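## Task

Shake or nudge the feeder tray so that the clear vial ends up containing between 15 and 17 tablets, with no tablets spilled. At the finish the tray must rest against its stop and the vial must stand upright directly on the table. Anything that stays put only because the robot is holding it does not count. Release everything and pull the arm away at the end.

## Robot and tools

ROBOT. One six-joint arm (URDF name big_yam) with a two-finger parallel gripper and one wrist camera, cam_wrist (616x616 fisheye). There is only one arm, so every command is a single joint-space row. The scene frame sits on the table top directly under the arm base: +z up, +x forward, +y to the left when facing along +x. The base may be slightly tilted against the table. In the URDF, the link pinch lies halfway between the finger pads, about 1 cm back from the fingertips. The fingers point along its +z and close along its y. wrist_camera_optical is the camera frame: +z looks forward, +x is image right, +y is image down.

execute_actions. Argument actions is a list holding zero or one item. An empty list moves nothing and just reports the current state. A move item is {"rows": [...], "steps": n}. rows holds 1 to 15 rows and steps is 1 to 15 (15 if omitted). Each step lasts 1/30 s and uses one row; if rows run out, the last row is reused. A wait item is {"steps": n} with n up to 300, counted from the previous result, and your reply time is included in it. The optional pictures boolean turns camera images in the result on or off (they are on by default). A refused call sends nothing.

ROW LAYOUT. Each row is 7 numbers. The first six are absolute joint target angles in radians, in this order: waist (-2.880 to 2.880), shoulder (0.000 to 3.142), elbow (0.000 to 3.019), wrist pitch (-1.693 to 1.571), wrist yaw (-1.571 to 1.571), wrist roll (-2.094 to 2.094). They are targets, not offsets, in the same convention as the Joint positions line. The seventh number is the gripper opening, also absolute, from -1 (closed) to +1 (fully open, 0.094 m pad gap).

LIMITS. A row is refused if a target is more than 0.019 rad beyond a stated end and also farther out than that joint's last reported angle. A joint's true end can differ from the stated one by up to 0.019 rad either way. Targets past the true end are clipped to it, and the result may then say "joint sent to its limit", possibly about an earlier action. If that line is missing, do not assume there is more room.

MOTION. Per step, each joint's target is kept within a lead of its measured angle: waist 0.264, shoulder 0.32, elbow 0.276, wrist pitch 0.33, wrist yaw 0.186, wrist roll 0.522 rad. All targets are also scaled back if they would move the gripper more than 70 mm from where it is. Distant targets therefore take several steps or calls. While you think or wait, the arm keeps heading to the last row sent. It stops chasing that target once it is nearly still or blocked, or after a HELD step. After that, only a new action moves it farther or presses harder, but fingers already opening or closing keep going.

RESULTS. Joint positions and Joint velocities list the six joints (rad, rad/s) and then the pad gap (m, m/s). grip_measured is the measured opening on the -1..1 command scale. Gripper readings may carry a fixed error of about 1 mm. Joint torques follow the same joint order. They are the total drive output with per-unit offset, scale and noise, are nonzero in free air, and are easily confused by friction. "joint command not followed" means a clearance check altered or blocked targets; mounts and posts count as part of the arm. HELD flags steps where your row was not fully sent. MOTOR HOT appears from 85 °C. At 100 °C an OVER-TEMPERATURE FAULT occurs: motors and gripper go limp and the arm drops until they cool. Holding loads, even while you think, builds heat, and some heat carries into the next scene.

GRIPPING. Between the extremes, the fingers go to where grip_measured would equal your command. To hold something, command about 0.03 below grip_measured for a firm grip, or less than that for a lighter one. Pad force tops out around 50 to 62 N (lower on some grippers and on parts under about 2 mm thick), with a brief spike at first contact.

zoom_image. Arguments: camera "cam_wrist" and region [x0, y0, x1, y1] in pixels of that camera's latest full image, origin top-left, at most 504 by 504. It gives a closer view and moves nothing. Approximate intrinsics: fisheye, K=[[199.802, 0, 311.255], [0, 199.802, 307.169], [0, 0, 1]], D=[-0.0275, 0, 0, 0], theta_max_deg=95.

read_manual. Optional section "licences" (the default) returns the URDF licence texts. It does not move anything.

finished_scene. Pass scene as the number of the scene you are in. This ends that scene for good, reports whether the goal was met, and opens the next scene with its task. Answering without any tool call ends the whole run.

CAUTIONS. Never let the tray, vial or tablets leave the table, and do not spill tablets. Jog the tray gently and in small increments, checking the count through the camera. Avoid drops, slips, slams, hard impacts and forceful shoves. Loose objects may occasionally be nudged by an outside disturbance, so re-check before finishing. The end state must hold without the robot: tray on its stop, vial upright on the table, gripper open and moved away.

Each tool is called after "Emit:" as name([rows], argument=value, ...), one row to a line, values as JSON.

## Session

Emit:
execute_actions(actions=[])

Scene clock: 0.00 s of 4800.00 s.
grip_measured=+1.000
Joint positions: [-1.595  1.121  0.891 -1.186 -0.173  1.962  0.094]
Joint velocities: [-0.005  0.005 -0.022 -0.002  0.066 -0.007  0.   ]
Joint torques (N m, as the arm reports them, + toward a larger angle): no reading
Motor temperatures (°C, as the motors report them): [22 21 25 23 22 21]

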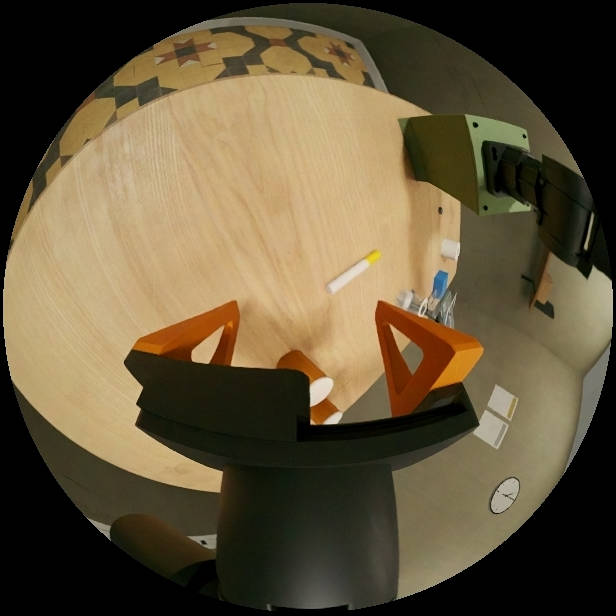

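Emit:
execute_actions([
  {"rows":[[-1.59,1.08,0.9,-1.19,-0.15,1.7,1],[-1.58,1.04,0.92,-1.2,-0.12,1.4,1],[-1.56,1.0,0.94,-1.2,-0.1,1.1,1],[-1.53,0.96,0.95,-1.2,-0.07,0.8,1],[-1.49,0.93,0.95,-1.2,-0.04,0.5,1],[-1.44,0.9,0.95,-1.2,0,0.2,1],[-1.38,0.9,0.95,-1.2,0,0,1],[-1.3,0.9,0.95,-1.2,0,-0.3,1],[-1.2,0.9,0.95,-1.2,0,-0.6,1],[-1.1,0.9,0.95,-1.2,0,-0.9,1],[-1.0,0.93,0.95,-1.2,0,-1.2,1],[-0.9,0.97,0.95,-1.2,0,-1.58,1],[-0.8,1.01,0.95,-1.2,0,-1.58,1],[-0.7,1.05,0.95,-1.2,0,-1.58,1]],"steps":15},
], pictures=false)

Emit:
execute_actions([
  {"rows":[[-0.65,1.08,0.95,-1.2,0,-1.58,0],[-0.6,1.11,0.95,-1.19,0,-1.58,0],[-0.54,1.14,0.95,-1.18,0,-1.58,-0.9],[-0.48,1.17,0.95,-1.17,0,-1.58,-0.9],[-0.42,1.2,0.95,-1.16,0,-1.58,-0.9],[-0.36,1.24,0.95,-1.15,0,-1.58,-0.9],[-0.3,1.28,0.95,-1.14,0,-1.58,-0.9],[-0.25,1.31,0.95,-1.13,0,-1.58,-0.9],[-0.2,1.34,0.95,-1.12,0,-1.58,-0.9],[-0.16,1.37,0.95,-1.12,0,-1.58,-0.9],[-0.13,1.39,0.95,-1.12,0,-1.58,-0.9],[-0.1,1.4,0.95,-1.11,0,-1.58,-0.9]],"steps":15},
], pictures=false)

Emit:
execute_actions([
  {"steps":45},
])

Scene clock: 10.57 s of 4800.00 s.
grip_measured=+1.000
Joint positions: [-0.913  0.927  0.949 -1.189 -0.     0.676  0.094]
Joint velocities: [ 2.105  0.816 -0.012  0.002  0.007 -2.     0.   ]
Joint torques (N m, as the arm reports them, + toward a larger angle): [ 0.66 -7.61  6.21 -0.64 -0.25 -0.05]
Motor temperatures (°C, as the motors report them): [22 22 26 23 22 21]
Steps of this call (steps 1 to 90: nothing new was sent; then 7.07 s passed at rest; steps 91 to 105: all 15 steps of this action). Readings (joint positions):
91: [-1.595 1.119 0.891 -1.186 -0.164 1.923]
92: [-1.594 1.111 0.891 -1.187 -0.143 1.833]
94: [-1.585 1.072 0.892 -1.188 -0.094 1.636]
98: [-1.455 0.927 0.909 -1.189 -0.003 1.248]
105: the state above

Scene clock: 11.07 s of 4800.00 s.
grip_measured=-0.899
Joint positions: [-0.068  1.424  0.949 -1.117 -0.002 -0.611  0.005]
Joint velocities: [ 0.444  0.239  0.012 -0.007  0.022 -2.777 -0.   ]
Joint torques (N m, as the arm reports them, + toward a larger angle): [  2.52 -10.98   5.44   0.26  -0.46  -0.07]
Motor temperatures (°C, as the motors report them): [22 22 26 23 22 21]
Steps of this call (steps 1 to 15: all 15 steps of this action). Readings (joint positions):
1: [-0.841 0.958 0.949 -1.189 -0.000 0.604]
2: [-0.771 0.991 0.949 -1.189 -0.000 0.529]
4: [-0.639 1.064 0.949 -1.185 -0.000 0.375]
8: [-0.391 1.215 0.949 -1.156 -0.000 0.058]
15: the state above

Scene clock: 12.57 s of 4800.00 s.
grip_measured=-0.899
Joint positions: [-0.082  1.401  0.949 -1.116 -0.002 -1.567  0.005]
Joint velocities: [-0.015 -0.015 -0.007 -0.002 -0.037 -0.022  0.   ]
Joint torques (N m, as the arm reports them, + toward a larger angle): [ 6.08 -7.86  5.52  0.2  -0.48 -0.08]
Motor temperatures (°C, as the motors report them): [22 22 26 23 22 21]
Steps of this call (steps 1 to 45: the robot went on to your last target). Readings (joint positions):
1: [-0.058 1.428 0.949 -1.117 -0.002 -0.710]
2: [-0.058 1.428 0.949 -1.117 -0.002 -0.809]
4: [-0.066 1.419 0.949 -1.116 -0.002 -1.006]
8: [-0.081 1.403 0.949 -1.116 -0.002 -1.330]
45: the state above
The arm was judged still, so your last target was given up. Only a new action makes it travel on or press farther. Fingers that are still opening or closing keep moving.

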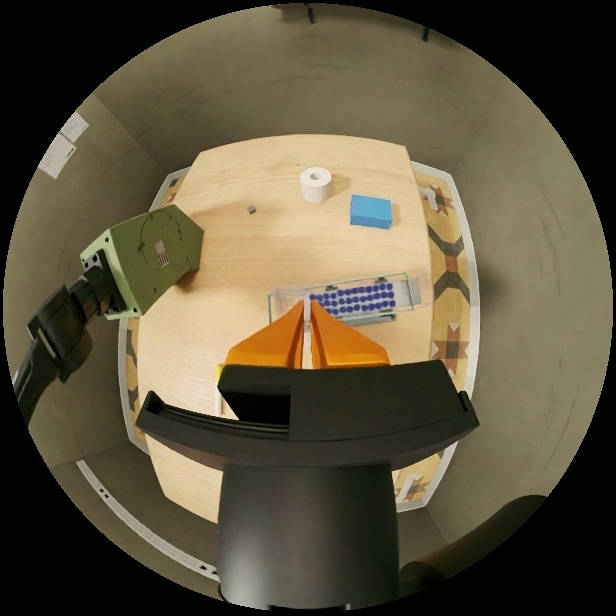

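Emit:
zoom_image(camera="cam_wrist", region=[255, 255, 435, 345])

Emit:
execute_actions([
  {"rows":[[-0.082,1.4,0.95,-1.116,0,-1.57,1]],"steps":12},
])

Emit:
zoom_image(camera="cam_wrist", region=[240, 260, 400, 380])

Region (255, 255, 435, 345) of cam_wrist's 616x616 image, scaled by 2.800, with more detail than that image has.

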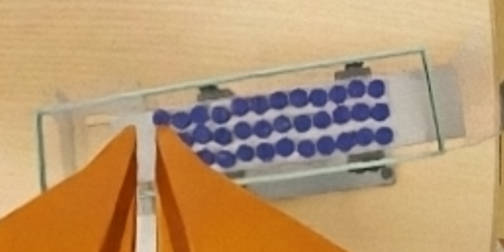

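Scene clock: 15.10 s of 4800.00 s.
grip_measured=+1.000
Joint positions: [-0.082  1.401  0.949 -1.116 -0.002 -1.567  0.094]
Joint velocities: [ 0.005 -0.015 -0.002 -0.002 -0.037 -0.007  0.   ]
Joint torques (N m, as the arm reports them, + toward a larger angle): [ 7.61 -7.84  5.51 -0.07 -0.48  0.  ]
Motor temperatures (°C, as the motors report them): [22 22 26 23 22 21]
Steps of this call (steps 1 to 64: nothing new was sent; steps 65 to 76: all 12 steps of this action). Readings (joint positions):
65: [-0.082 1.401 0.949 -1.116 -0.002 -1.567]
66: [-0.082 1.401 0.949 -1.116 -0.002 -1.567]
68: [-0.082 1.401 0.949 -1.116 -0.002 -1.567]
72: [-0.082 1.401 0.949 -1.116 -0.002 -1.567]
76: the state above

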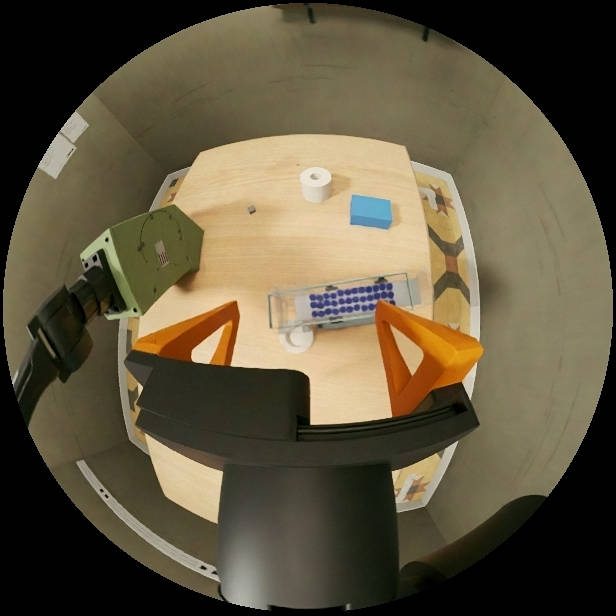

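Region (240, 260, 400, 380) of cam_wrist's 616x616 image, scaled by 3.150, with more detail than that image has; it fills the top 378 rows of this view, and the rest is white.

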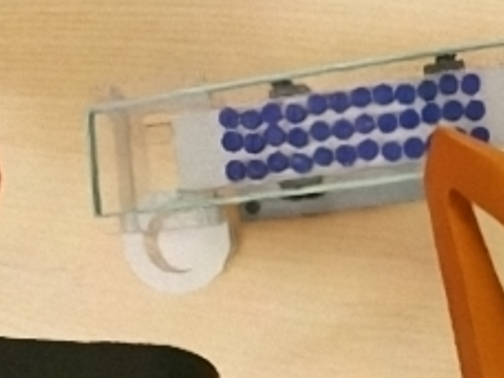

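Emit:
execute_actions([
  {"rows":[[-0.13,1.39,0.93,-1.09,-0.04,-1.62,1],[-0.19,1.38,0.91,-1.06,-0.08,-1.66,1],[-0.26,1.37,0.89,-1.03,-0.12,-1.7,1],[-0.33,1.36,0.87,-1.0,-0.17,-1.75,1],[-0.4,1.36,0.85,-0.97,-0.22,-1.8,1],[-0.47,1.36,0.83,-0.94,-0.28,-1.85,1],[-0.54,1.36,0.8,-0.91,-0.34,-1.9,1],[-0.61,1.36,0.78,-0.88,-0.4,-1.95,1],[-0.68,1.37,0.76,-0.85,-0.46,-2.0,1],[-0.74,1.38,0.74,-0.82,-0.52,-2.04,1],[-0.79,1.39,0.72,-0.79,-0.58,-2.08,1],[-0.83,1.4,0.7,-0.76,-0.63,-2.08,1],[-0.86,1.41,0.68,-0.73,-0.67,-2.08,1],[-0.88,1.42,0.67,-0.7,-0.7,-2.08,1]],"steps":15},
], pictures=false)

Emit:
execute_actions([
  {"steps":20},
])

Scene clock: 27.80 s of 4800.00 s.
grip_measured=+1.000
Joint positions: [-0.884  1.387  0.701 -0.74  -0.681 -1.983  0.094]
Joint velocities: [-1.001  0.269 -0.486  0.51  -0.286 -0.579  0.   ]
Joint torques (N m, as the arm reports them, + toward a larger angle): [ 9.4  -8.48  1.22 -0.74 -0.97 -0.1 ]
Motor temperatures (°C, as the motors report them): [22 22 27 23 22 21]
Steps of this call (steps 1 to 15: the robot went on to your last target; steps 16 to 90: nothing new was sent; then 9.20 s passed at rest; steps 91 to 105: all 15 steps of this action). Readings (joint positions):
91: [-0.085 1.401 0.947 -1.113 -0.020 -1.573]
92: [-0.094 1.399 0.943 -1.100 -0.053 -1.586]
94: [-0.155 1.387 0.919 -1.054 -0.137 -1.629]
98: [-0.409 1.368 0.853 -0.955 -0.330 -1.747]
105: the state above

Scene clock: 28.47 s of 4800.00 s.
grip_measured=+1.000
Joint positions: [-0.886  1.414  0.669 -0.708 -0.697 -2.066  0.094]
Joint velocities: [-0.005 -0.015  0.002  0.007  0.11  -0.037  0.   ]
Joint torques (N m, as the arm reports them, + toward a larger angle): [ 4.38 -9.63  0.82 -0.43 -0.74 -0.1 ]
Motor temperatures (°C, as the motors report them): [22 22 26 23 22 21]
Steps of this call (steps 1 to 20: the robot went on to your last target). Readings (joint positions):
1: [-0.908 1.396 0.687 -0.727 -0.687 -2.000]
2: [-0.916 1.404 0.677 -0.720 -0.689 -2.013]
4: [-0.909 1.413 0.669 -0.715 -0.694 -2.033]
8: [-0.887 1.414 0.669 -0.709 -0.697 -2.053]
20: the state above

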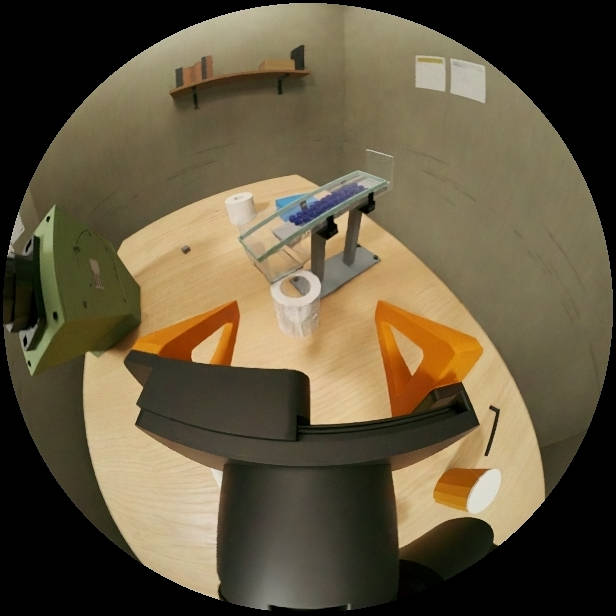

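Emit:
execute_actions([
  {"rows":[[-0.9,1.44,0.66,-0.68,-0.697,-2.05,1],[-0.91,1.465,0.655,-0.65,-0.697,-2.04,1],[-0.92,1.49,0.65,-0.62,-0.697,-2.03,1],[-0.93,1.515,0.645,-0.59,-0.697,-2.03,1],[-0.94,1.54,0.64,-0.555,-0.697,-2.02,1],[-0.94,1.565,0.635,-0.52,-0.697,-2.02,1],[-0.94,1.59,0.63,-0.485,-0.697,-2.01,1],[-0.94,1.615,0.627,-0.45,-0.697,-2.01,1],[-0.94,1.64,0.625,-0.415,-0.697,-2.0,1],[-0.94,1.66,0.625,-0.385,-0.697,-2.0,1],[-0.94,1.675,0.625,-0.355,-0.697,-1.99,1],[-0.94,1.685,0.625,-0.335,-0.697,-1.99,1]],"steps":15},
], pictures=false)

Emit:
execute_actions([
  {"steps":15},
])

Scene clock: 37.77 s of 4800.00 s.
grip_measured=+1.000
Joint positions: [-0.929  1.69   0.632 -0.355 -0.697 -2.013  0.094]
Joint velocities: [ 0.005  0.073 -0.032  0.168  0.037  0.022  0.   ]
Joint torques (N m, as the arm reports them, + toward a larger angle): [  3.63 -10.84  -2.18  -0.32  -0.62   0.2 ]
Motor temperatures (°C, as the motors report them): [22 23 26 23 22 21]
Steps of this call (steps 1 to 15: the robot went on to your last target; steps 16 to 90: nothing new was sent; then 5.80 s passed at rest; steps 91 to 105: all 15 steps of this action). Readings (joint positions):
91: [-0.886 1.414 0.668 -0.704 -0.697 -2.066]
92: [-0.886 1.417 0.667 -0.692 -0.697 -2.064]
94: [-0.892 1.438 0.664 -0.648 -0.697 -2.057]
98: [-0.922 1.540 0.653 -0.521 -0.697 -2.039]
105: the state above

Scene clock: 38.27 s of 4800.00 s.
grip_measured=+1.000
Joint positions: [-0.929  1.69   0.631 -0.343 -0.697 -2.004  0.094]
Joint velocities: [-0.005 -0.015 -0.017 -0.002 -0.022  0.007  0.   ]
Joint torques (N m, as the arm reports them, + toward a larger angle): [  3.55 -10.24  -2.23  -0.35  -0.62   0.16]
Motor temperatures (°C, as the motors report them): [22 23 26 23 22 21]
Steps of this call (steps 1 to 15: the robot went on to your last target). Readings (joint positions):
1: [-0.929 1.691 0.631 -0.351 -0.697 -2.011]
2: [-0.929 1.690 0.631 -0.349 -0.697 -2.009]
4: [-0.929 1.690 0.631 -0.345 -0.697 -2.007]
8: [-0.929 1.690 0.631 -0.343 -0.697 -2.005]
15: the state above

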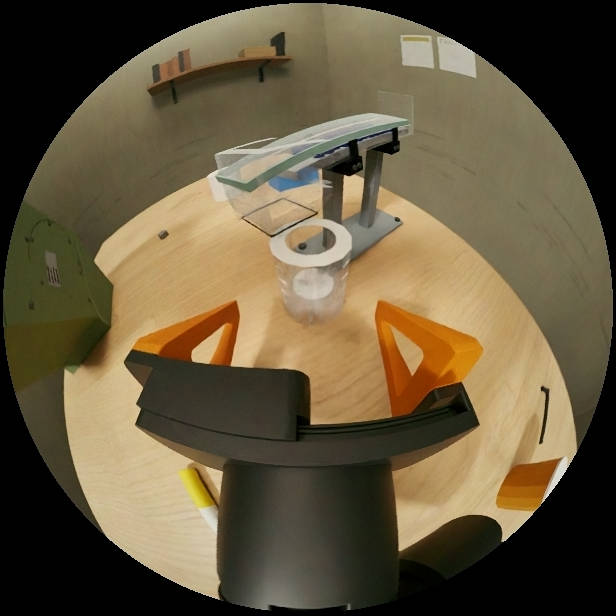

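Emit:
execute_actions([
  {"rows":[[-0.915,1.705,0.63,-0.33,-0.695,-1.98,1],[-0.907,1.715,0.63,-0.315,-0.693,-1.97,1],[-0.899,1.725,0.63,-0.298,-0.691,-1.96,1],[-0.891,1.735,0.63,-0.28,-0.689,-1.95,1],[-0.883,1.745,0.63,-0.262,-0.687,-1.94,1],[-0.875,1.755,0.63,-0.244,-0.685,-1.93,1],[-0.866,1.765,0.63,-0.225,-0.683,-1.92,1],[-0.857,1.773,0.63,-0.205,-0.681,-1.91,1],[-0.848,1.781,0.63,-0.185,-0.679,-1.9,1],[-0.84,1.788,0.63,-0.163,-0.677,-1.892,1]],"steps":15},
], pictures=false)

Emit:
execute_actions([
  {"rows":[[-0.84,1.788,0.63,-0.163,-0.677,-1.892,0.7],[-0.84,1.788,0.63,-0.163,-0.677,-1.892,0.5],[-0.84,1.788,0.63,-0.163,-0.677,-1.892,0.4],[-0.84,1.788,0.63,-0.163,-0.677,-1.892,0.35]],"steps":8},
])

Scene clock: 43.83 s of 4800.00 s.
grip_measured=+1.000
Joint positions: [-0.842  1.778  0.631 -0.175 -0.682 -1.917  0.094]
Joint velocities: [-0.005  0.005 -0.002  0.061 -0.037  0.095  0.   ]
Joint torques (N m, as the arm reports them, + toward a larger angle): [ 5.71 -9.08 -2.09 -0.14 -0.46  0.18]
Motor temperatures (°C, as the motors report them): [22 23 26 23 23 21]
Steps of this call (steps 1 to 15: the robot went on to your last target; steps 16 to 90: nothing new was sent; then 2.07 s passed at rest; steps 91 to 105: all 15 steps of this action). Readings (joint positions):
91: [-0.929 1.690 0.631 -0.342 -0.697 -2.002]
92: [-0.928 1.690 0.631 -0.338 -0.697 -1.999]
94: [-0.921 1.696 0.631 -0.316 -0.695 -1.988]
98: [-0.888 1.731 0.631 -0.248 -0.688 -1.958]
105: the state above

Scene clock: 44.10 s of 4800.00 s.
grip_measured=+0.352
Joint positions: [-0.842  1.778  0.631 -0.172 -0.682 -1.907  0.063]
Joint velocities: [-0.015 -0.005 -0.022  0.007 -0.081 -0.081 -0.   ]
Joint torques (N m, as the arm reports them, + toward a larger angle): [ 5.72 -8.96 -2.15 -0.14 -0.47  0.17]
Motor temperatures (°C, as the motors report them): [22 23 26 23 23 21]
Steps of this call (steps 1 to 8: all 8 steps of this action). Readings (joint positions):
1: [-0.842 1.778 0.631 -0.173 -0.682 -1.915]
2: [-0.842 1.778 0.631 -0.172 -0.682 -1.913]
4: [-0.842 1.778 0.631 -0.172 -0.682 -1.910]
8: the state above

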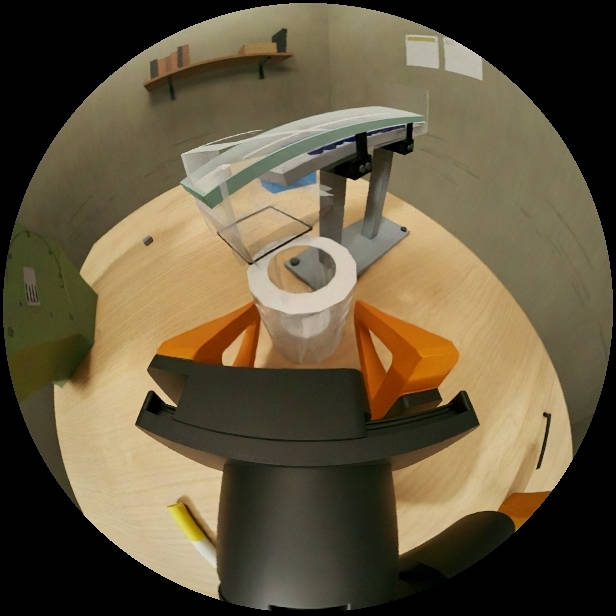

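Emit:
execute_actions([
  {"rows":[[-0.84,1.788,0.63,-0.17,-0.677,-1.892,0.3],[-0.84,1.788,0.63,-0.17,-0.677,-1.892,0.26],[-0.84,1.788,0.63,-0.17,-0.677,-1.892,0.22],[-0.84,1.788,0.63,-0.17,-0.677,-1.892,0.18],[-0.84,1.788,0.63,-0.17,-0.677,-1.892,0.14],[-0.84,1.788,0.63,-0.17,-0.677,-1.892,0.1]],"steps":11},
], pictures=false)

Emit:
execute_actions([
  {"rows":[[-0.834,1.793,0.613,-0.16,-0.676,-1.888,0.1],[-0.83,1.797,0.607,-0.148,-0.675,-1.883,0.1],[-0.826,1.802,0.601,-0.135,-0.674,-1.878,0.1],[-0.822,1.806,0.595,-0.122,-0.673,-1.873,0.1],[-0.818,1.811,0.59,-0.109,-0.672,-1.868,0.1],[-0.814,1.815,0.584,-0.096,-0.671,-1.863,0.1],[-0.81,1.82,0.578,-0.083,-0.67,-1.858,0.1],[-0.806,1.824,0.572,-0.07,-0.669,-1.853,0.1],[-0.802,1.828,0.567,-0.057,-0.668,-1.848,0.1],[-0.798,1.832,0.561,-0.044,-0.667,-1.843,0.1],[-0.794,1.836,0.556,-0.03,-0.666,-1.838,0.1],[-0.79,1.84,0.55,-0.017,-0.665,-1.833,0.1],[-0.786,1.844,0.545,-0.003,-0.664,-1.828,0.1],[-0.782,1.848,0.54,0.01,-0.663,-1.824,0.1],[-0.778,1.852,0.535,0.024,-0.662,-1.82,0.1]],"steps":15},
], pictures=false)

Emit:
execute_actions([
  {"steps":15},
])

Emit:
zoom_image(camera="cam_wrist", region=[200, 140, 420, 360])

Scene clock: 52.10 s of 4800.00 s.
grip_measured=+0.136
Joint positions: [-0.842  1.778  0.631 -0.172 -0.681 -1.905  0.053]
Joint velocities: [-0.015 -0.005  0.002 -0.002  0.022 -0.007 -0.   ]
Joint torques (N m, as the arm reports them, + toward a larger angle): [ 5.65 -8.92 -2.11 -0.45 -0.48  0.15]
Motor temperatures (°C, as the motors report them): [22 23 25 23 22 21]
Steps of this call (steps 1 to 15: the robot went on to your last target; steps 16 to 90: nothing new was sent; then 4.63 s passed at rest; steps 91 to 101: all 11 steps of this action). Readings (joint positions):
91: [-0.842 1.778 0.631 -0.172 -0.681 -1.906]
92: [-0.842 1.778 0.631 -0.172 -0.681 -1.906]
94: [-0.842 1.778 0.631 -0.172 -0.681 -1.905]
98: [-0.842 1.778 0.631 -0.172 -0.681 -1.905]
101: the state above

Scene clock: 52.60 s of 4800.00 s.
grip_measured=+0.136
Joint positions: [-0.796  1.828  0.565 -0.01  -0.666 -1.852  0.053]
Joint velocities: [ 0.093  0.142 -0.164  0.374  0.081  0.081 -0.001]
Joint torques (N m, as the arm reports them, + toward a larger angle): [ 6.98 -7.96 -3.99 -0.13 -0.54  0.13]
Motor temperatures (°C, as the motors report them): [22 23 25 23 22 21]
Steps of this call (steps 1 to 15: all 15 steps of this action). Readings (joint positions):
1: [-0.842 1.778 0.631 -0.171 -0.681 -1.905]
2: [-0.841 1.778 0.630 -0.168 -0.681 -1.904]
4: [-0.840 1.778 0.624 -0.151 -0.681 -1.898]
8: [-0.826 1.789 0.606 -0.102 -0.677 -1.882]
15: the state above

Scene clock: 53.10 s of 4800.00 s.
grip_measured=+0.136
Joint positions: [-0.787  1.839  0.551  0.016 -0.665 -1.834  0.053]
Joint velocities: [-0.005 -0.005 -0.007 -0.012 -0.066 -0.081  0.   ]
Joint torques (N m, as the arm reports them, + toward a larger angle): [ 6.45 -7.45 -3.98 -0.02 -0.54  0.17]
Motor temperatures (°C, as the motors report them): [22 23 25 23 22 21]
Steps of this call (steps 1 to 15: the robot went on to your last target). Readings (joint positions):
1: [-0.793 1.832 0.560 0.000 -0.665 -1.848]
2: [-0.790 1.836 0.556 0.006 -0.665 -1.845]
4: [-0.787 1.839 0.552 0.011 -0.665 -1.841]
8: [-0.787 1.839 0.551 0.016 -0.665 -1.836]
15: the state above

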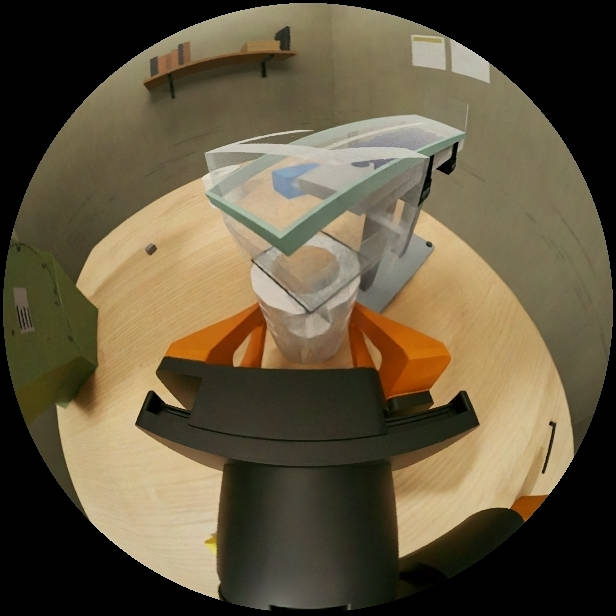

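Region (200, 140, 420, 360) of cam_wrist's 616x616 image, scaled by 2.291, with more detail than that image has.

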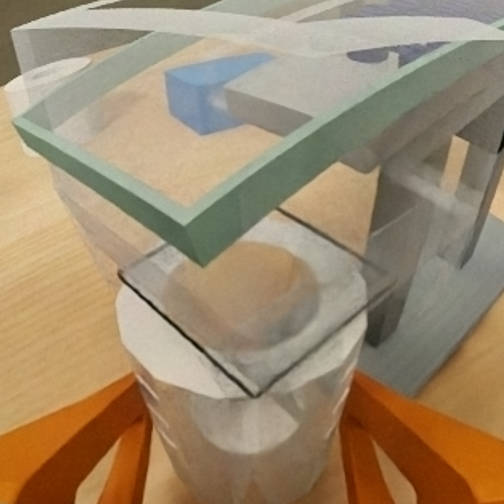

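Emit:
execute_actions([
  {"rows":[[-0.782,1.845,0.548,0.032,-0.665,-1.83,0.1],[-0.782,1.845,0.548,0.042,-0.665,-1.83,0.1],[-0.782,1.845,0.548,0.042,-0.665,-1.83,0.1],[-0.782,1.845,0.548,0.042,-0.665,-1.83,0.1],[-0.782,1.845,0.548,0.042,-0.665,-1.83,0.1],[-0.782,1.845,0.548,0.042,-0.665,-1.83,0.1],[-0.782,1.845,0.548,0.042,-0.665,-1.83,0.1],[-0.782,1.845,0.548,0.035,-0.665,-1.83,0.15],[-0.782,1.845,0.548,0.035,-0.665,-1.83,0.2],[-0.782,1.845,0.548,0.035,-0.665,-1.83,0.8]],"steps":15},
])

Emit:
zoom_image(camera="cam_wrist", region=[200, 140, 420, 360])

Scene clock: 57.20 s of 4800.00 s.
grip_measured=+0.798
Joint positions: [-0.787  1.839  0.551  0.033 -0.665 -1.833  0.084]
Joint velocities: [-0.015 -0.005 -0.002 -0.002 -0.037  0.007  0.001]
Joint torques (N m, as the arm reports them, + toward a larger angle): [ 6.05 -8.58 -3.   -0.3  -0.68  0.07]
Motor temperatures (°C, as the motors report them): [22 23 26 23 22 21]
Steps of this call (steps 1 to 15: the robot went on to your last target; steps 16 to 90: nothing new was sent; then 0.60 s passed at rest; steps 91 to 105: all 15 steps of this action). Readings (joint positions):
91: [-0.787 1.839 0.551 0.017 -0.665 -1.833]
92: [-0.787 1.839 0.551 0.022 -0.665 -1.833]
94: [-0.787 1.839 0.551 0.030 -0.665 -1.833]
98: [-0.787 1.839 0.551 0.033 -0.665 -1.833]
105: the state above

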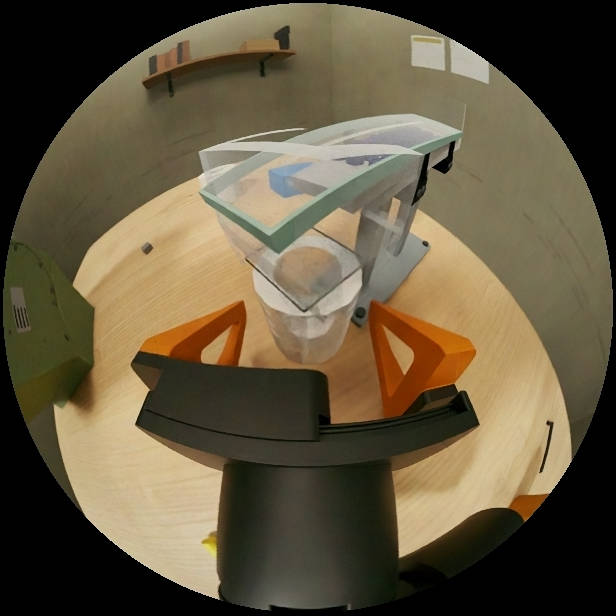

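Region (200, 140, 420, 360) of cam_wrist's 616x616 image, scaled by 2.291, with more detail than that image has.

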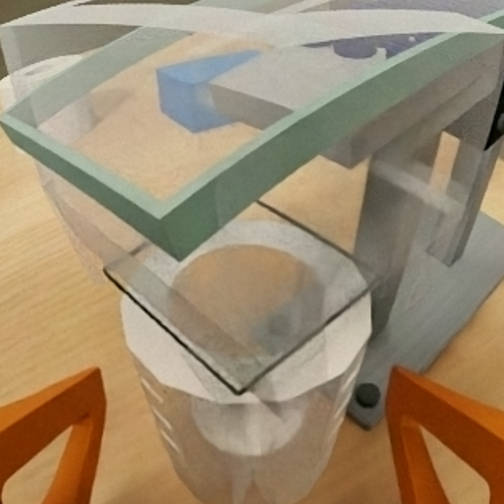

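Emit:
execute_actions([
  {"rows":[[-0.782,1.845,0.548,0.035,-0.665,-1.83,0.3],[-0.782,1.845,0.548,0.035,-0.665,-1.83,0.25],[-0.782,1.845,0.548,0.035,-0.665,-1.83,0.2],[-0.782,1.845,0.548,0.035,-0.665,-1.83,0.16],[-0.782,1.845,0.548,0.035,-0.665,-1.83,0.1],[-0.782,1.845,0.548,0.035,-0.665,-1.83,0.1],[-0.782,1.845,0.548,0.035,-0.665,-1.83,0.1],[-0.765,1.862,0.548,0.05,-0.665,-1.81,0.1]],"steps":15},
], pictures=false)

Emit:
execute_actions([
  {"rows":[[-0.765,1.862,0.548,0.05,-0.665,-1.81,0.1],[-0.765,1.862,0.548,0.05,-0.665,-1.81,0.1],[-0.772,1.85,0.548,0.045,-0.665,-1.81,0.15],[-0.772,1.85,0.548,0.045,-0.665,-1.81,0.2],[-0.772,1.85,0.548,0.045,-0.665,-1.81,0.8]],"steps":11},
])

Emit:
zoom_image(camera="cam_wrist", region=[200, 140, 420, 360])

Scene clock: 62.70 s of 4800.00 s.
grip_measured=+0.137
Joint positions: [-0.776  1.844  0.551  0.042 -0.665 -1.825  0.053]
Joint velocities: [ 0.005  0.005 -0.007 -0.002  0.007 -0.007  0.001]
Joint torques (N m, as the arm reports them, + toward a larger angle): [ 6.99 -7.55 -2.97 -0.01 -0.68  0.16]
Motor temperatures (°C, as the motors report them): [22 23 26 23 23 21]
Steps of this call (steps 1 to 15: the robot went on to your last target; steps 16 to 90: nothing new was sent; then 2.00 s passed at rest; steps 91 to 105: all 15 steps of this action). Readings (joint positions):
91: [-0.787 1.839 0.551 0.033 -0.665 -1.833]
92: [-0.787 1.839 0.551 0.033 -0.665 -1.833]
94: [-0.787 1.839 0.551 0.033 -0.665 -1.833]
98: [-0.787 1.839 0.551 0.035 -0.665 -1.832]
105: the state above

Scene clock: 63.07 s of 4800.00 s.
grip_measured=+0.798
Joint positions: [-0.776  1.844  0.551  0.042 -0.665 -1.824  0.084]
Joint velocities: [ 0.005  0.005 -0.012  0.002  0.037  0.066 -0.001]
Joint torques (N m, as the arm reports them, + toward a larger angle): [ 6.07 -8.49 -2.98 -0.22 -0.68  0.17]
Motor temperatures (°C, as the motors report them): [22 23 26 23 23 21]
Steps of this call (steps 1 to 11: all 11 steps of this action). Readings (joint positions):
1: [-0.776 1.844 0.551 0.042 -0.665 -1.825]
2: [-0.776 1.844 0.551 0.042 -0.665 -1.825]
4: [-0.776 1.844 0.551 0.042 -0.665 -1.824]
8: [-0.776 1.844 0.551 0.042 -0.665 -1.824]
11: the state above

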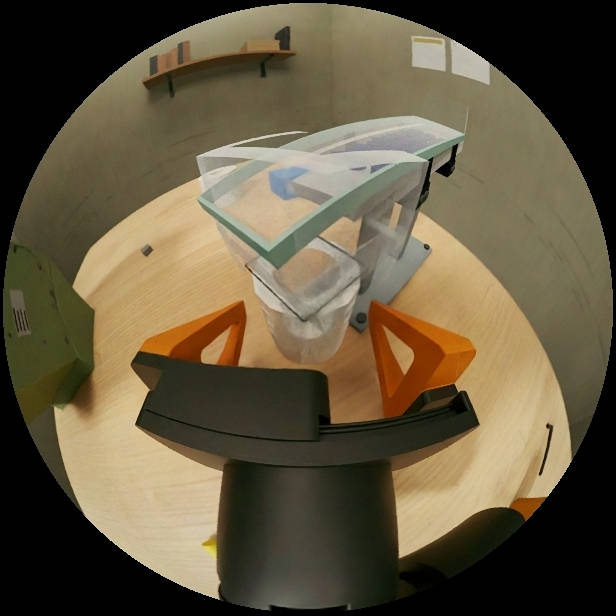

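Region (200, 140, 420, 360) of cam_wrist's 616x616 image, scaled by 2.291, with more detail than that image has.

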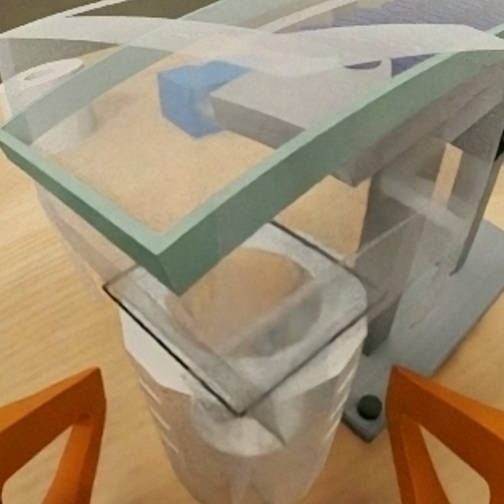

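Emit:
execute_actions([
  {"rows":[[-0.8,1.83,0.55,0.02,-0.668,-1.84,1],[-0.81,1.817,0.55,0.0,-0.67,-1.85,1],[-0.82,1.804,0.55,-0.02,-0.672,-1.86,1],[-0.83,1.79,0.55,-0.04,-0.674,-1.87,1],[-0.84,1.777,0.55,-0.06,-0.676,-1.88,1],[-0.85,1.764,0.55,-0.082,-0.678,-1.89,1],[-0.86,1.75,0.555,-0.105,-0.68,-1.9,1],[-0.87,1.735,0.56,-0.13,-0.68,-1.9,1],[-0.875,1.715,0.57,-0.165,-0.68,-1.9,1],[-0.875,1.69,0.585,-0.2,-0.66,-1.9,1],[-0.875,1.665,0.6,-0.24,-0.63,-1.9,1],[-0.875,1.64,0.62,-0.28,-0.6,-1.9,1],[-0.875,1.61,0.64,-0.33,-0.56,-1.9,1],[-0.87,1.58,0.67,-0.38,-0.52,-1.9,1],[-0.86,1.55,0.7,-0.44,-0.47,-1.9,1]],"steps":15},
], pictures=false)

Emit:
execute_actions([
  {"rows":[[-0.84,1.52,0.74,-0.5,-0.41,-1.88,0.5],[-0.81,1.5,0.78,-0.56,-0.35,-1.86,0],[-0.77,1.49,0.82,-0.62,-0.29,-1.84,-0.9],[-0.73,1.48,0.86,-0.67,-0.23,-1.82,-0.9],[-0.68,1.48,0.9,-0.72,-0.17,-1.8,-0.9],[-0.63,1.48,0.94,-0.76,-0.11,-1.79,-0.9],[-0.58,1.49,0.98,-0.79,-0.05,-1.79,-0.9],[-0.53,1.5,1.02,-0.81,0,-1.79,-0.9],[-0.48,1.51,1.06,-0.82,0,-1.79,-0.9],[-0.43,1.52,1.09,-0.83,0,-1.79,-0.9],[-0.38,1.54,1.12,-0.83,0,-1.79,-0.9],[-0.33,1.56,1.14,-0.82,0,-1.79,-0.9],[-0.28,1.58,1.15,-0.81,0,-1.79,-0.9],[-0.24,1.6,1.15,-0.8,0,-1.79,-0.9],[-0.2,1.62,1.15,-0.78,0,-1.79,-0.9]],"steps":15},
], pictures=false)

Emit:
execute_actions([
  {"rows":[[-0.17,1.63,1.15,-0.77,0,-1.79,-0.9],[-0.15,1.64,1.15,-0.76,0,-1.79,-0.9],[-0.135,1.65,1.15,-0.75,0,-1.79,-0.9],[-0.125,1.66,1.15,-0.74,0,-1.79,-0.9],[-0.125,1.67,1.15,-0.73,0,-1.79,-0.9],[-0.125,1.68,1.15,-0.72,0,-1.79,-0.9]],"steps":15},
])

Scene clock: 73.90 s of 4800.00 s.
grip_measured=+1.000
Joint positions: [-0.864  1.622  0.634 -0.339 -0.51  -1.882  0.094]
Joint velocities: [-0.005 -0.796  0.725 -1.463  1.062 -0.095  0.   ]
Joint torques (N m, as the arm reports them, + toward a larger angle): [  5.06 -11.68   0.58  -0.29  -0.66  -0.07]
Motor temperatures (°C, as the motors report them): [22 23 26 23 23 21]
Steps of this call (steps 1 to 15: the robot went on to your last target; steps 16 to 90: nothing new was sent; then 7.33 s passed at rest; steps 91 to 105: all 15 steps of this action). Readings (joint positions):
91: [-0.776 1.844 0.551 0.040 -0.665 -1.824]
92: [-0.778 1.841 0.551 0.031 -0.666 -1.826]
94: [-0.788 1.828 0.551 0.000 -0.670 -1.835]
98: [-0.831 1.773 0.551 -0.078 -0.676 -1.862]
105: the state above

Scene clock: 74.40 s of 4800.00 s.
grip_measured=-0.899
Joint positions: [-0.333  1.514  1.134 -0.784 -0.007 -1.815  0.005]
Joint velocities: [ 1.353  0.357  0.349  0.085  0.007  0.022 -0.   ]
Joint torques (N m, as the arm reports them, + toward a larger angle): [ 9.06 -7.9   4.26  0.12 -0.32  0.16]
Motor temperatures (°C, as the motors report them): [22 23 26 23 23 21]
Steps of this call (steps 1 to 15: all 15 steps of this action). Readings (joint positions):
1: [-0.863 1.593 0.662 -0.392 -0.456 -1.882]
2: [-0.859 1.565 0.696 -0.448 -0.398 -1.881]
4: [-0.829 1.515 0.775 -0.560 -0.278 -1.869]
8: [-0.675 1.472 0.948 -0.725 -0.056 -1.834]
15: the state above

Scene clock: 74.90 s of 4800.00 s.
grip_measured=-0.899
Joint positions: [-0.102  1.689  1.149 -0.73  -0.004 -1.804  0.005]
Joint velocities: [-0.112 -0.054  0.002  0.002 -0.022  0.051 -0.   ]
Joint torques (N m, as the arm reports them, + toward a larger angle): [  9.7  -11.91   5.4    0.81  -0.38   0.19]
Motor temperatures (°C, as the motors report them): [22 23 26 23 23 21]
Steps of this call (steps 1 to 15: all 15 steps of this action). Readings (joint positions):
1: [-0.287 1.528 1.143 -0.781 -0.007 -1.814]
2: [-0.243 1.544 1.148 -0.775 -0.007 -1.812]
4: [-0.163 1.584 1.149 -0.759 -0.006 -1.809]
8: [-0.078 1.671 1.149 -0.734 -0.006 -1.805]
15: the state above

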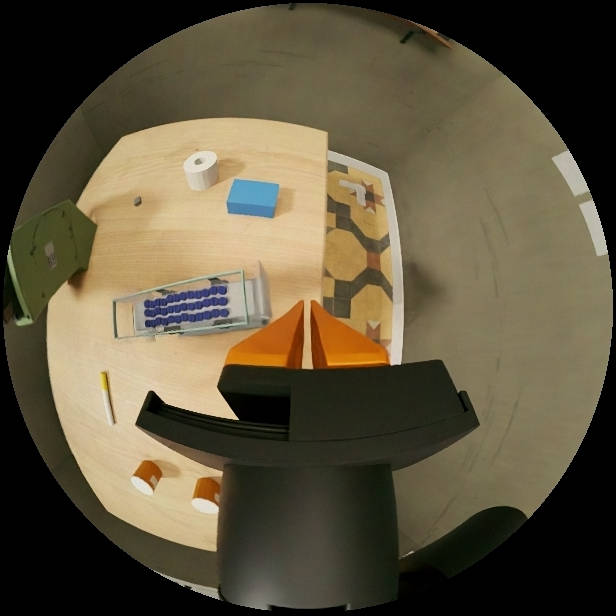

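Emit:
execute_actions([
  {"rows":[[-0.13,1.705,1.149,-0.72,0,-1.8,-0.9],[-0.14,1.718,1.149,-0.71,0,-1.8,-0.9],[-0.15,1.73,1.149,-0.7,0,-1.8,-0.9],[-0.16,1.743,1.149,-0.69,0,-1.8,-0.9],[-0.16,1.756,1.149,-0.68,0,-1.8,-0.9],[-0.16,1.768,1.149,-0.67,0,-1.8,-0.9],[-0.16,1.78,1.149,-0.66,0,-1.8,-0.9],[-0.16,1.79,1.149,-0.65,0,-1.8,-0.9]],"steps":15},
], pictures=false)

Emit:
execute_actions([
  {"rows":[[-0.15,1.79,1.149,-0.665,0,-1.8,-0.8],[-0.15,1.79,1.149,-0.665,0,-1.8,-0.74],[-0.15,1.79,1.149,-0.665,0,-1.8,-0.68],[-0.15,1.79,1.149,-0.665,0,-1.8,-0.62],[-0.15,1.79,1.149,-0.665,0,-1.8,-0.56],[-0.15,1.79,1.149,-0.665,0,-1.8,-0.5],[-0.15,1.79,1.149,-0.665,0,-1.8,-0.44],[-0.15,1.79,1.149,-0.665,0,-1.8,-0.38],[-0.15,1.79,1.149,-0.665,0,-1.8,-0.32],[-0.15,1.79,1.149,-0.665,0,-1.8,-0.26],[-0.15,1.79,1.149,-0.665,0,-1.8,-0.2]],"steps":14},
])

Emit:
zoom_image(camera="cam_wrist", region=[80, 240, 330, 390])

Emit:
execute_actions([
  {"rows":[[-0.15,1.79,1.149,-0.665,0,-1.8,-0.9]],"steps":10},
])

Emit:
zoom_image(camera="cam_wrist", region=[80, 240, 330, 390])

Scene clock: 83.67 s of 4800.00 s.
grip_measured=-0.899
Joint positions: [-0.141  1.789  1.149 -0.661 -0.004 -1.803  0.005]
Joint velocities: [-0.015 -0.005  0.017 -0.002  0.022 -0.007 -0.   ]
Joint torques (N m, as the arm reports them, + toward a larger angle): [ 10.37 -11.79   4.68   0.75  -0.41   0.09]
Motor temperatures (°C, as the motors report them): [23 23 26 23 23 21]
Steps of this call (steps 1 to 15: the robot went on to your last target; steps 16 to 90: nothing new was sent; then 5.27 s passed at rest; steps 91 to 105: all 15 steps of this action). Readings (joint positions):
91: [-0.106 1.684 1.149 -0.730 -0.004 -1.803]
92: [-0.106 1.685 1.149 -0.728 -0.004 -1.803]
94: [-0.111 1.691 1.149 -0.715 -0.004 -1.803]
98: [-0.132 1.733 1.149 -0.676 -0.004 -1.803]
105: the state above

Scene clock: 84.13 s of 4800.00 s.
grip_measured=-0.203
Joint positions: [-0.141  1.786  1.153 -0.652 -0.006 -1.803  0.037]
Joint velocities: [ 0.015 -0.015  0.002  0.007  0.007  0.007  0.001]
Joint torques (N m, as the arm reports them, + toward a larger angle): [ 11.44 -12.02   4.5   -0.3   -0.34   0.09]
Motor temperatures (°C, as the motors report them): [23 23 26 23 23 21]
Steps of this call (steps 1 to 14: all 14 steps of this action). Readings (joint positions):
1: [-0.141 1.789 1.149 -0.661 -0.004 -1.803]
2: [-0.141 1.789 1.149 -0.661 -0.004 -1.803]
4: [-0.141 1.789 1.149 -0.661 -0.004 -1.803]
8: [-0.141 1.787 1.149 -0.657 -0.004 -1.803]
14: the state above

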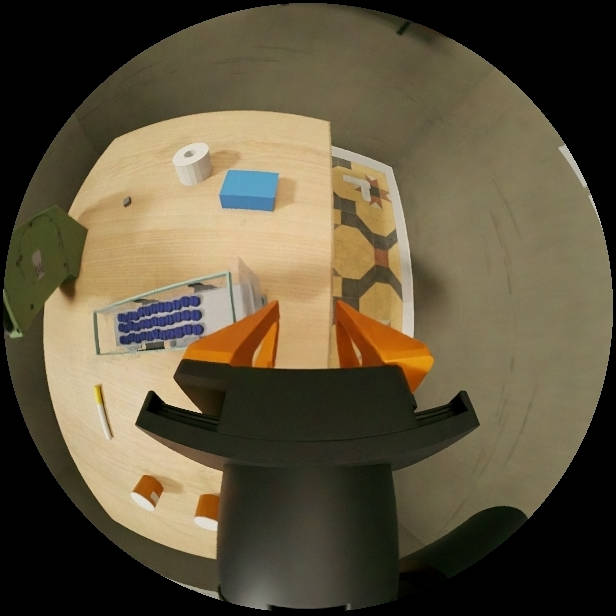

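Region (80, 240, 330, 390) of cam_wrist's 616x616 image, scaled by 2.016, with more detail than that image has; it fills the top 302 rows of this view, and the rest is white.

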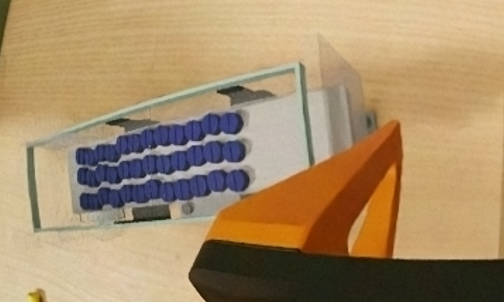

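Scene clock: 84.47 s of 4800.00 s.
grip_measured=-0.899
Joint positions: [-0.141  1.786  1.153 -0.657 -0.004 -1.803  0.005]
Joint velocities: [-0.005 -0.015  0.002 -0.017 -0.037  0.022  0.   ]
Joint torques (N m, as the arm reports them, + toward a larger angle): [ 11.37 -11.54   4.51  -0.06  -0.38   0.09]
Motor temperatures (°C, as the motors report them): [23 23 26 23 23 21]
Steps of this call (steps 1 to 10: all 10 steps of this action). Readings (joint positions):
1: [-0.141 1.786 1.153 -0.652 -0.006 -1.803]
2: [-0.141 1.786 1.153 -0.654 -0.005 -1.803]
4: [-0.141 1.786 1.153 -0.657 -0.004 -1.803]
8: [-0.141 1.786 1.153 -0.657 -0.004 -1.803]
10: the state above

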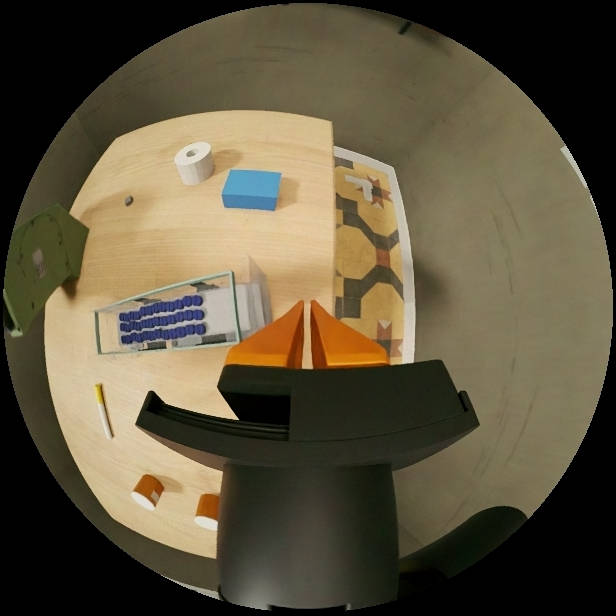

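Region (80, 240, 330, 390) of cam_wrist's 616x616 image, scaled by 2.016, with more detail than that image has; it fills the top 302 rows of this view, and the rest is white.

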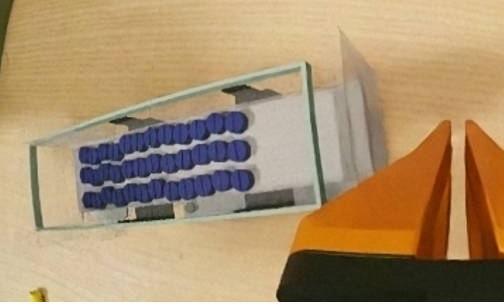

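Emit:
execute_actions([
  {"rows":[[-0.15,1.79,1.149,-0.665,0,-1.8,-0.65],[-0.15,1.79,1.149,-0.665,0,-1.8,-0.56],[-0.15,1.79,1.149,-0.665,0,-1.8,-0.5],[-0.15,1.79,1.149,-0.665,0,-1.8,-0.44],[-0.15,1.79,1.149,-0.665,0,-1.8,-0.38],[-0.15,1.79,1.149,-0.665,0,-1.8,-0.32],[-0.15,1.79,1.149,-0.665,0,-1.8,-0.26],[-0.15,1.79,1.149,-0.665,0,-1.8,-0.2],[-0.15,1.79,1.149,-0.665,0,-1.8,-0.17],[-0.15,1.79,1.149,-0.665,0,-1.8,-0.9]],"steps":14},
], pictures=false)

Emit:
execute_actions([
  {"rows":[[-0.15,1.79,1.149,-0.665,0,-1.8,-0.65],[-0.15,1.79,1.149,-0.665,0,-1.8,-0.56],[-0.15,1.79,1.149,-0.665,0,-1.8,-0.5],[-0.15,1.79,1.149,-0.665,0,-1.8,-0.44],[-0.15,1.79,1.149,-0.665,0,-1.8,-0.38],[-0.15,1.79,1.149,-0.665,0,-1.8,-0.32],[-0.15,1.79,1.149,-0.665,0,-1.8,-0.26],[-0.15,1.79,1.149,-0.665,0,-1.8,-0.2],[-0.15,1.79,1.149,-0.665,0,-1.8,-0.17],[-0.15,1.79,1.149,-0.665,0,-1.8,-0.9]],"steps":14},
], pictures=false)

Emit:
execute_actions([
  {"rows":[[-0.15,1.79,1.149,-0.665,0,-1.8,-0.65],[-0.15,1.79,1.149,-0.665,0,-1.8,-0.56],[-0.15,1.79,1.149,-0.665,0,-1.8,-0.5],[-0.15,1.79,1.149,-0.665,0,-1.8,-0.44],[-0.15,1.79,1.149,-0.665,0,-1.8,-0.38],[-0.15,1.79,1.149,-0.665,0,-1.8,-0.32],[-0.15,1.79,1.149,-0.665,0,-1.8,-0.26],[-0.15,1.79,1.149,-0.665,0,-1.8,-0.2],[-0.15,1.79,1.149,-0.665,0,-1.8,-0.17],[-0.15,1.79,1.149,-0.665,0,-1.8,-0.9]],"steps":14},
], pictures=false)

Emit:
execute_actions([
  {"rows":[[-0.15,1.79,1.149,-0.665,0,-1.8,-0.65],[-0.15,1.79,1.149,-0.665,0,-1.8,-0.56],[-0.15,1.79,1.149,-0.665,0,-1.8,-0.5],[-0.15,1.79,1.149,-0.665,0,-1.8,-0.44],[-0.15,1.79,1.149,-0.665,0,-1.8,-0.38],[-0.15,1.79,1.149,-0.665,0,-1.8,-0.32],[-0.15,1.79,1.149,-0.665,0,-1.8,-0.26],[-0.15,1.79,1.149,-0.665,0,-1.8,-0.2],[-0.15,1.79,1.149,-0.665,0,-1.8,-0.17],[-0.15,1.79,1.149,-0.665,0,-1.8,-0.9]],"steps":14},
], pictures=false)

Emit:
execute_actions([
  {"steps":10},
])

Emit:
zoom_image(camera="cam_wrist", region=[85, 280, 205, 365])

Scene clock: 101.43 s of 4800.00 s.
grip_measured=-0.895
Joint positions: [-0.141  1.784  1.154 -0.657 -0.004 -1.803  0.005]
Joint velocities: [-0.005 -0.005  0.007  0.002 -0.051 -0.007 -0.007]
Joint torques (N m, as the arm reports them, + toward a larger angle): [ 10.64 -12.03   4.42  -0.12  -0.4    0.09]
Motor temperatures (°C, as the motors report them): [23 23 26 23 22 21]
Steps of this call (steps 1 to 15: the robot went on to your last target; steps 16 to 90: nothing new was sent; then 13.50 s passed at rest; steps 91 to 104: all 14 steps of this action). Readings (joint positions):
91: [-0.141 1.786 1.153 -0.657 -0.004 -1.803]
92: [-0.141 1.786 1.153 -0.657 -0.004 -1.803]
94: [-0.141 1.786 1.153 -0.657 -0.004 -1.803]
98: [-0.141 1.784 1.153 -0.655 -0.004 -1.803]
104: the state above

Scene clock: 101.90 s of 4800.00 s.
grip_measured=-0.895
Joint positions: [-0.141  1.783  1.154 -0.657 -0.004 -1.803  0.005]
Joint velocities: [-0.005  0.005  0.002 -0.002 -0.022 -0.037 -0.007]
Joint torques (N m, as the arm reports them, + toward a larger angle): [ 11.11 -11.39   4.44  -0.13  -0.41   0.08]
Motor temperatures (°C, as the motors report them): [23 23 26 23 22 21]
Steps of this call (steps 1 to 14: all 14 steps of this action). Readings (joint positions):
1: [-0.141 1.784 1.154 -0.657 -0.004 -1.803]
2: [-0.141 1.784 1.154 -0.657 -0.004 -1.803]
4: [-0.141 1.784 1.154 -0.658 -0.004 -1.803]
8: [-0.141 1.783 1.154 -0.656 -0.004 -1.803]
14: the state above

Scene clock: 102.37 s of 4800.00 s.
grip_measured=-0.895
Joint positions: [-0.141  1.782  1.154 -0.657 -0.004 -1.803  0.005]
Joint velocities: [ 0.005  0.005 -0.017 -0.007 -0.037 -0.007 -0.007]
Joint torques (N m, as the arm reports them, + toward a larger angle): [ 11.14 -11.48   4.35  -0.07  -0.4    0.08]
Motor temperatures (°C, as the motors report them): [23 23 26 23 22 21]
Steps of this call (steps 1 to 14: all 14 steps of this action). Readings (joint positions):
1: [-0.141 1.783 1.154 -0.657 -0.004 -1.803]
2: [-0.141 1.783 1.154 -0.657 -0.004 -1.803]
4: [-0.141 1.783 1.154 -0.658 -0.004 -1.803]
8: [-0.141 1.782 1.154 -0.656 -0.004 -1.803]
14: the state above

Scene clock: 102.83 s of 4800.00 s.
grip_measured=-0.895
Joint positions: [-0.141  1.782  1.154 -0.658 -0.004 -1.803  0.005]
Joint velocities: [ 0.005 -0.005 -0.002 -0.002 -0.022  0.051 -0.007]
Joint torques (N m, as the arm reports them, + toward a larger angle): [ 10.96 -11.37   4.36  -0.08  -0.44   0.08]
Motor temperatures (°C, as the motors report them): [23 23 26 23 22 21]
Steps of this call (steps 1 to 14: all 14 steps of this action). Readings (joint positions):
1: [-0.141 1.782 1.154 -0.657 -0.004 -1.803]
2: [-0.141 1.782 1.154 -0.658 -0.004 -1.803]
4: [-0.141 1.782 1.154 -0.658 -0.004 -1.803]
8: [-0.141 1.782 1.154 -0.656 -0.004 -1.803]
14: the state above

Scene clock: 103.17 s of 4800.00 s.
grip_measured=-0.899
Joint positions: [-0.141  1.782  1.154 -0.658 -0.004 -1.803  0.005]
Joint velocities: [ 0.015  0.005 -0.012  0.002 -0.022 -0.007 -0.001]
Joint torques (N m, as the arm reports them, + toward a larger angle): [ 11.11 -11.3    4.36  -0.1   -0.4    0.08]
Motor temperatures (°C, as the motors report them): [23 24 26 23 22 21]
Steps of this call (steps 1 to 10: the robot went on to your last target). Readings (joint positions):
1: [-0.141 1.782 1.154 -0.658 -0.004 -1.803]
2: [-0.141 1.782 1.154 -0.658 -0.004 -1.803]
4: [-0.141 1.782 1.154 -0.658 -0.004 -1.803]
8: [-0.141 1.782 1.154 -0.658 -0.004 -1.803]
10: the state above

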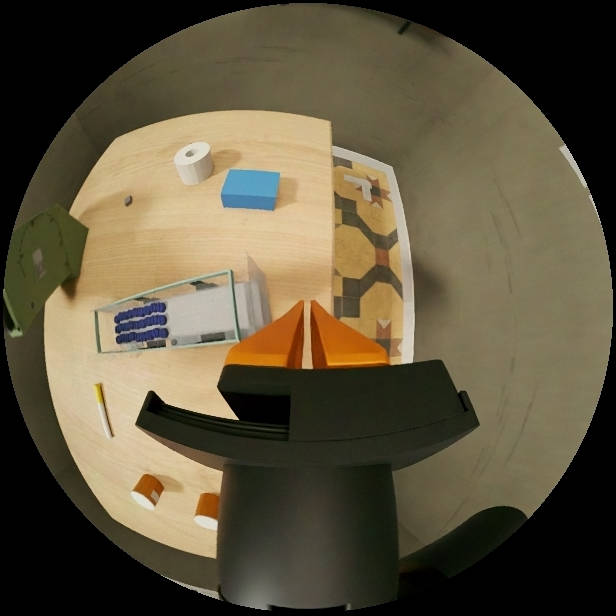

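Region (85, 280, 205, 365) of cam_wrist's 616x616 image, scaled by 4.200, with more detail than that image has; it fills the top 357 rows of this view, and the rest is white.

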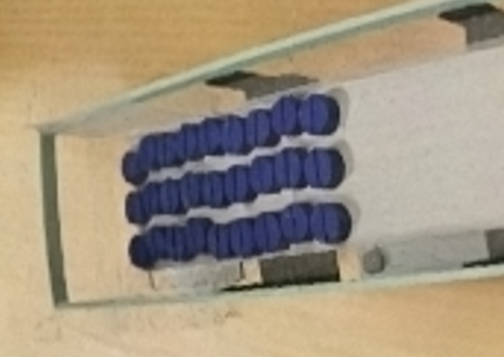

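Emit:
execute_actions([
  {"rows":[[-0.15,1.79,1.149,-0.665,0,-1.8,-0.65],[-0.15,1.79,1.149,-0.665,0,-1.8,-0.56],[-0.15,1.79,1.149,-0.665,0,-1.8,-0.5],[-0.15,1.79,1.149,-0.665,0,-1.8,-0.44],[-0.15,1.79,1.149,-0.665,0,-1.8,-0.38],[-0.15,1.79,1.149,-0.665,0,-1.8,-0.32],[-0.15,1.79,1.149,-0.665,0,-1.8,-0.27],[-0.15,1.79,1.149,-0.665,0,-1.8,-0.27],[-0.15,1.79,1.149,-0.665,0,-1.8,-0.9]],"steps":15},
], pictures=false)

Emit:
execute_actions([
  {"steps":10},
])

Emit:
zoom_image(camera="cam_wrist", region=[100, 290, 180, 355])

Scene clock: 107.93 s of 4800.00 s.
grip_measured=-0.898
Joint positions: [-0.141  1.782  1.154 -0.658 -0.004 -1.803  0.005]
Joint velocities: [ 0.005 -0.005 -0.002 -0.012 -0.022  0.051 -0.001]
Joint torques (N m, as the arm reports them, + toward a larger angle): [ 11.38 -11.52   4.4    0.02  -0.41   0.08]
Motor temperatures (°C, as the motors report them): [23 24 26 23 22 21]
Steps of this call (steps 1 to 15: the robot went on to your last target; steps 16 to 100: nothing new was sent; then 0.93 s passed at rest; steps 101 to 115: all 15 steps of this action). Readings (joint positions):
101: [-0.141 1.782 1.154 -0.658 -0.004 -1.803]
102: [-0.141 1.782 1.154 -0.658 -0.004 -1.803]
104: [-0.141 1.782 1.154 -0.658 -0.004 -1.803]
108: [-0.141 1.781 1.154 -0.657 -0.004 -1.803]
115: the state above

Scene clock: 108.27 s of 4800.00 s.
grip_measured=-0.899
Joint positions: [-0.141  1.782  1.154 -0.658 -0.004 -1.803  0.005]
Joint velocities: [-0.005  0.005  0.007 -0.017  0.022 -0.081 -0.001]
Joint torques (N m, as the arm reports them, + toward a larger angle): [ 11.26 -11.4    4.37  -0.01  -0.41   0.08]
Motor temperatures (°C, as the motors report them): [23 24 26 23 22 21]
Steps of this call (steps 1 to 10: the robot went on to your last target). Readings (joint positions):
1: [-0.141 1.782 1.154 -0.658 -0.004 -1.803]
2: [-0.141 1.782 1.154 -0.658 -0.004 -1.803]
4: [-0.141 1.782 1.154 -0.658 -0.004 -1.803]
8: [-0.141 1.782 1.154 -0.658 -0.004 -1.803]
10: the state above

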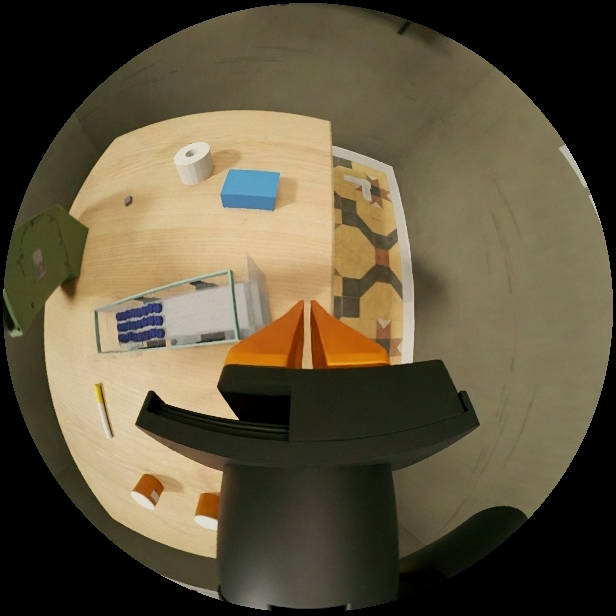

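Region (100, 290, 180, 355) of cam_wrist's 616x616 image, scaled by 6.300, with more detail than that image has; it fills the top 410 rows of this view, and the rest is white.

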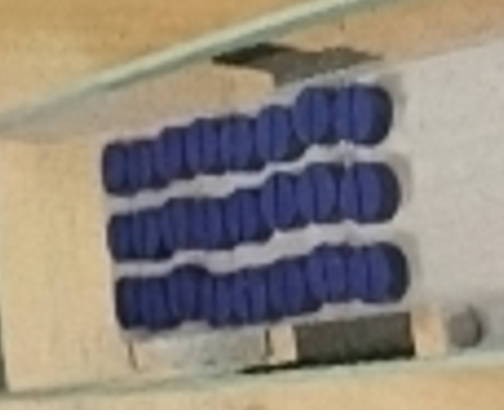

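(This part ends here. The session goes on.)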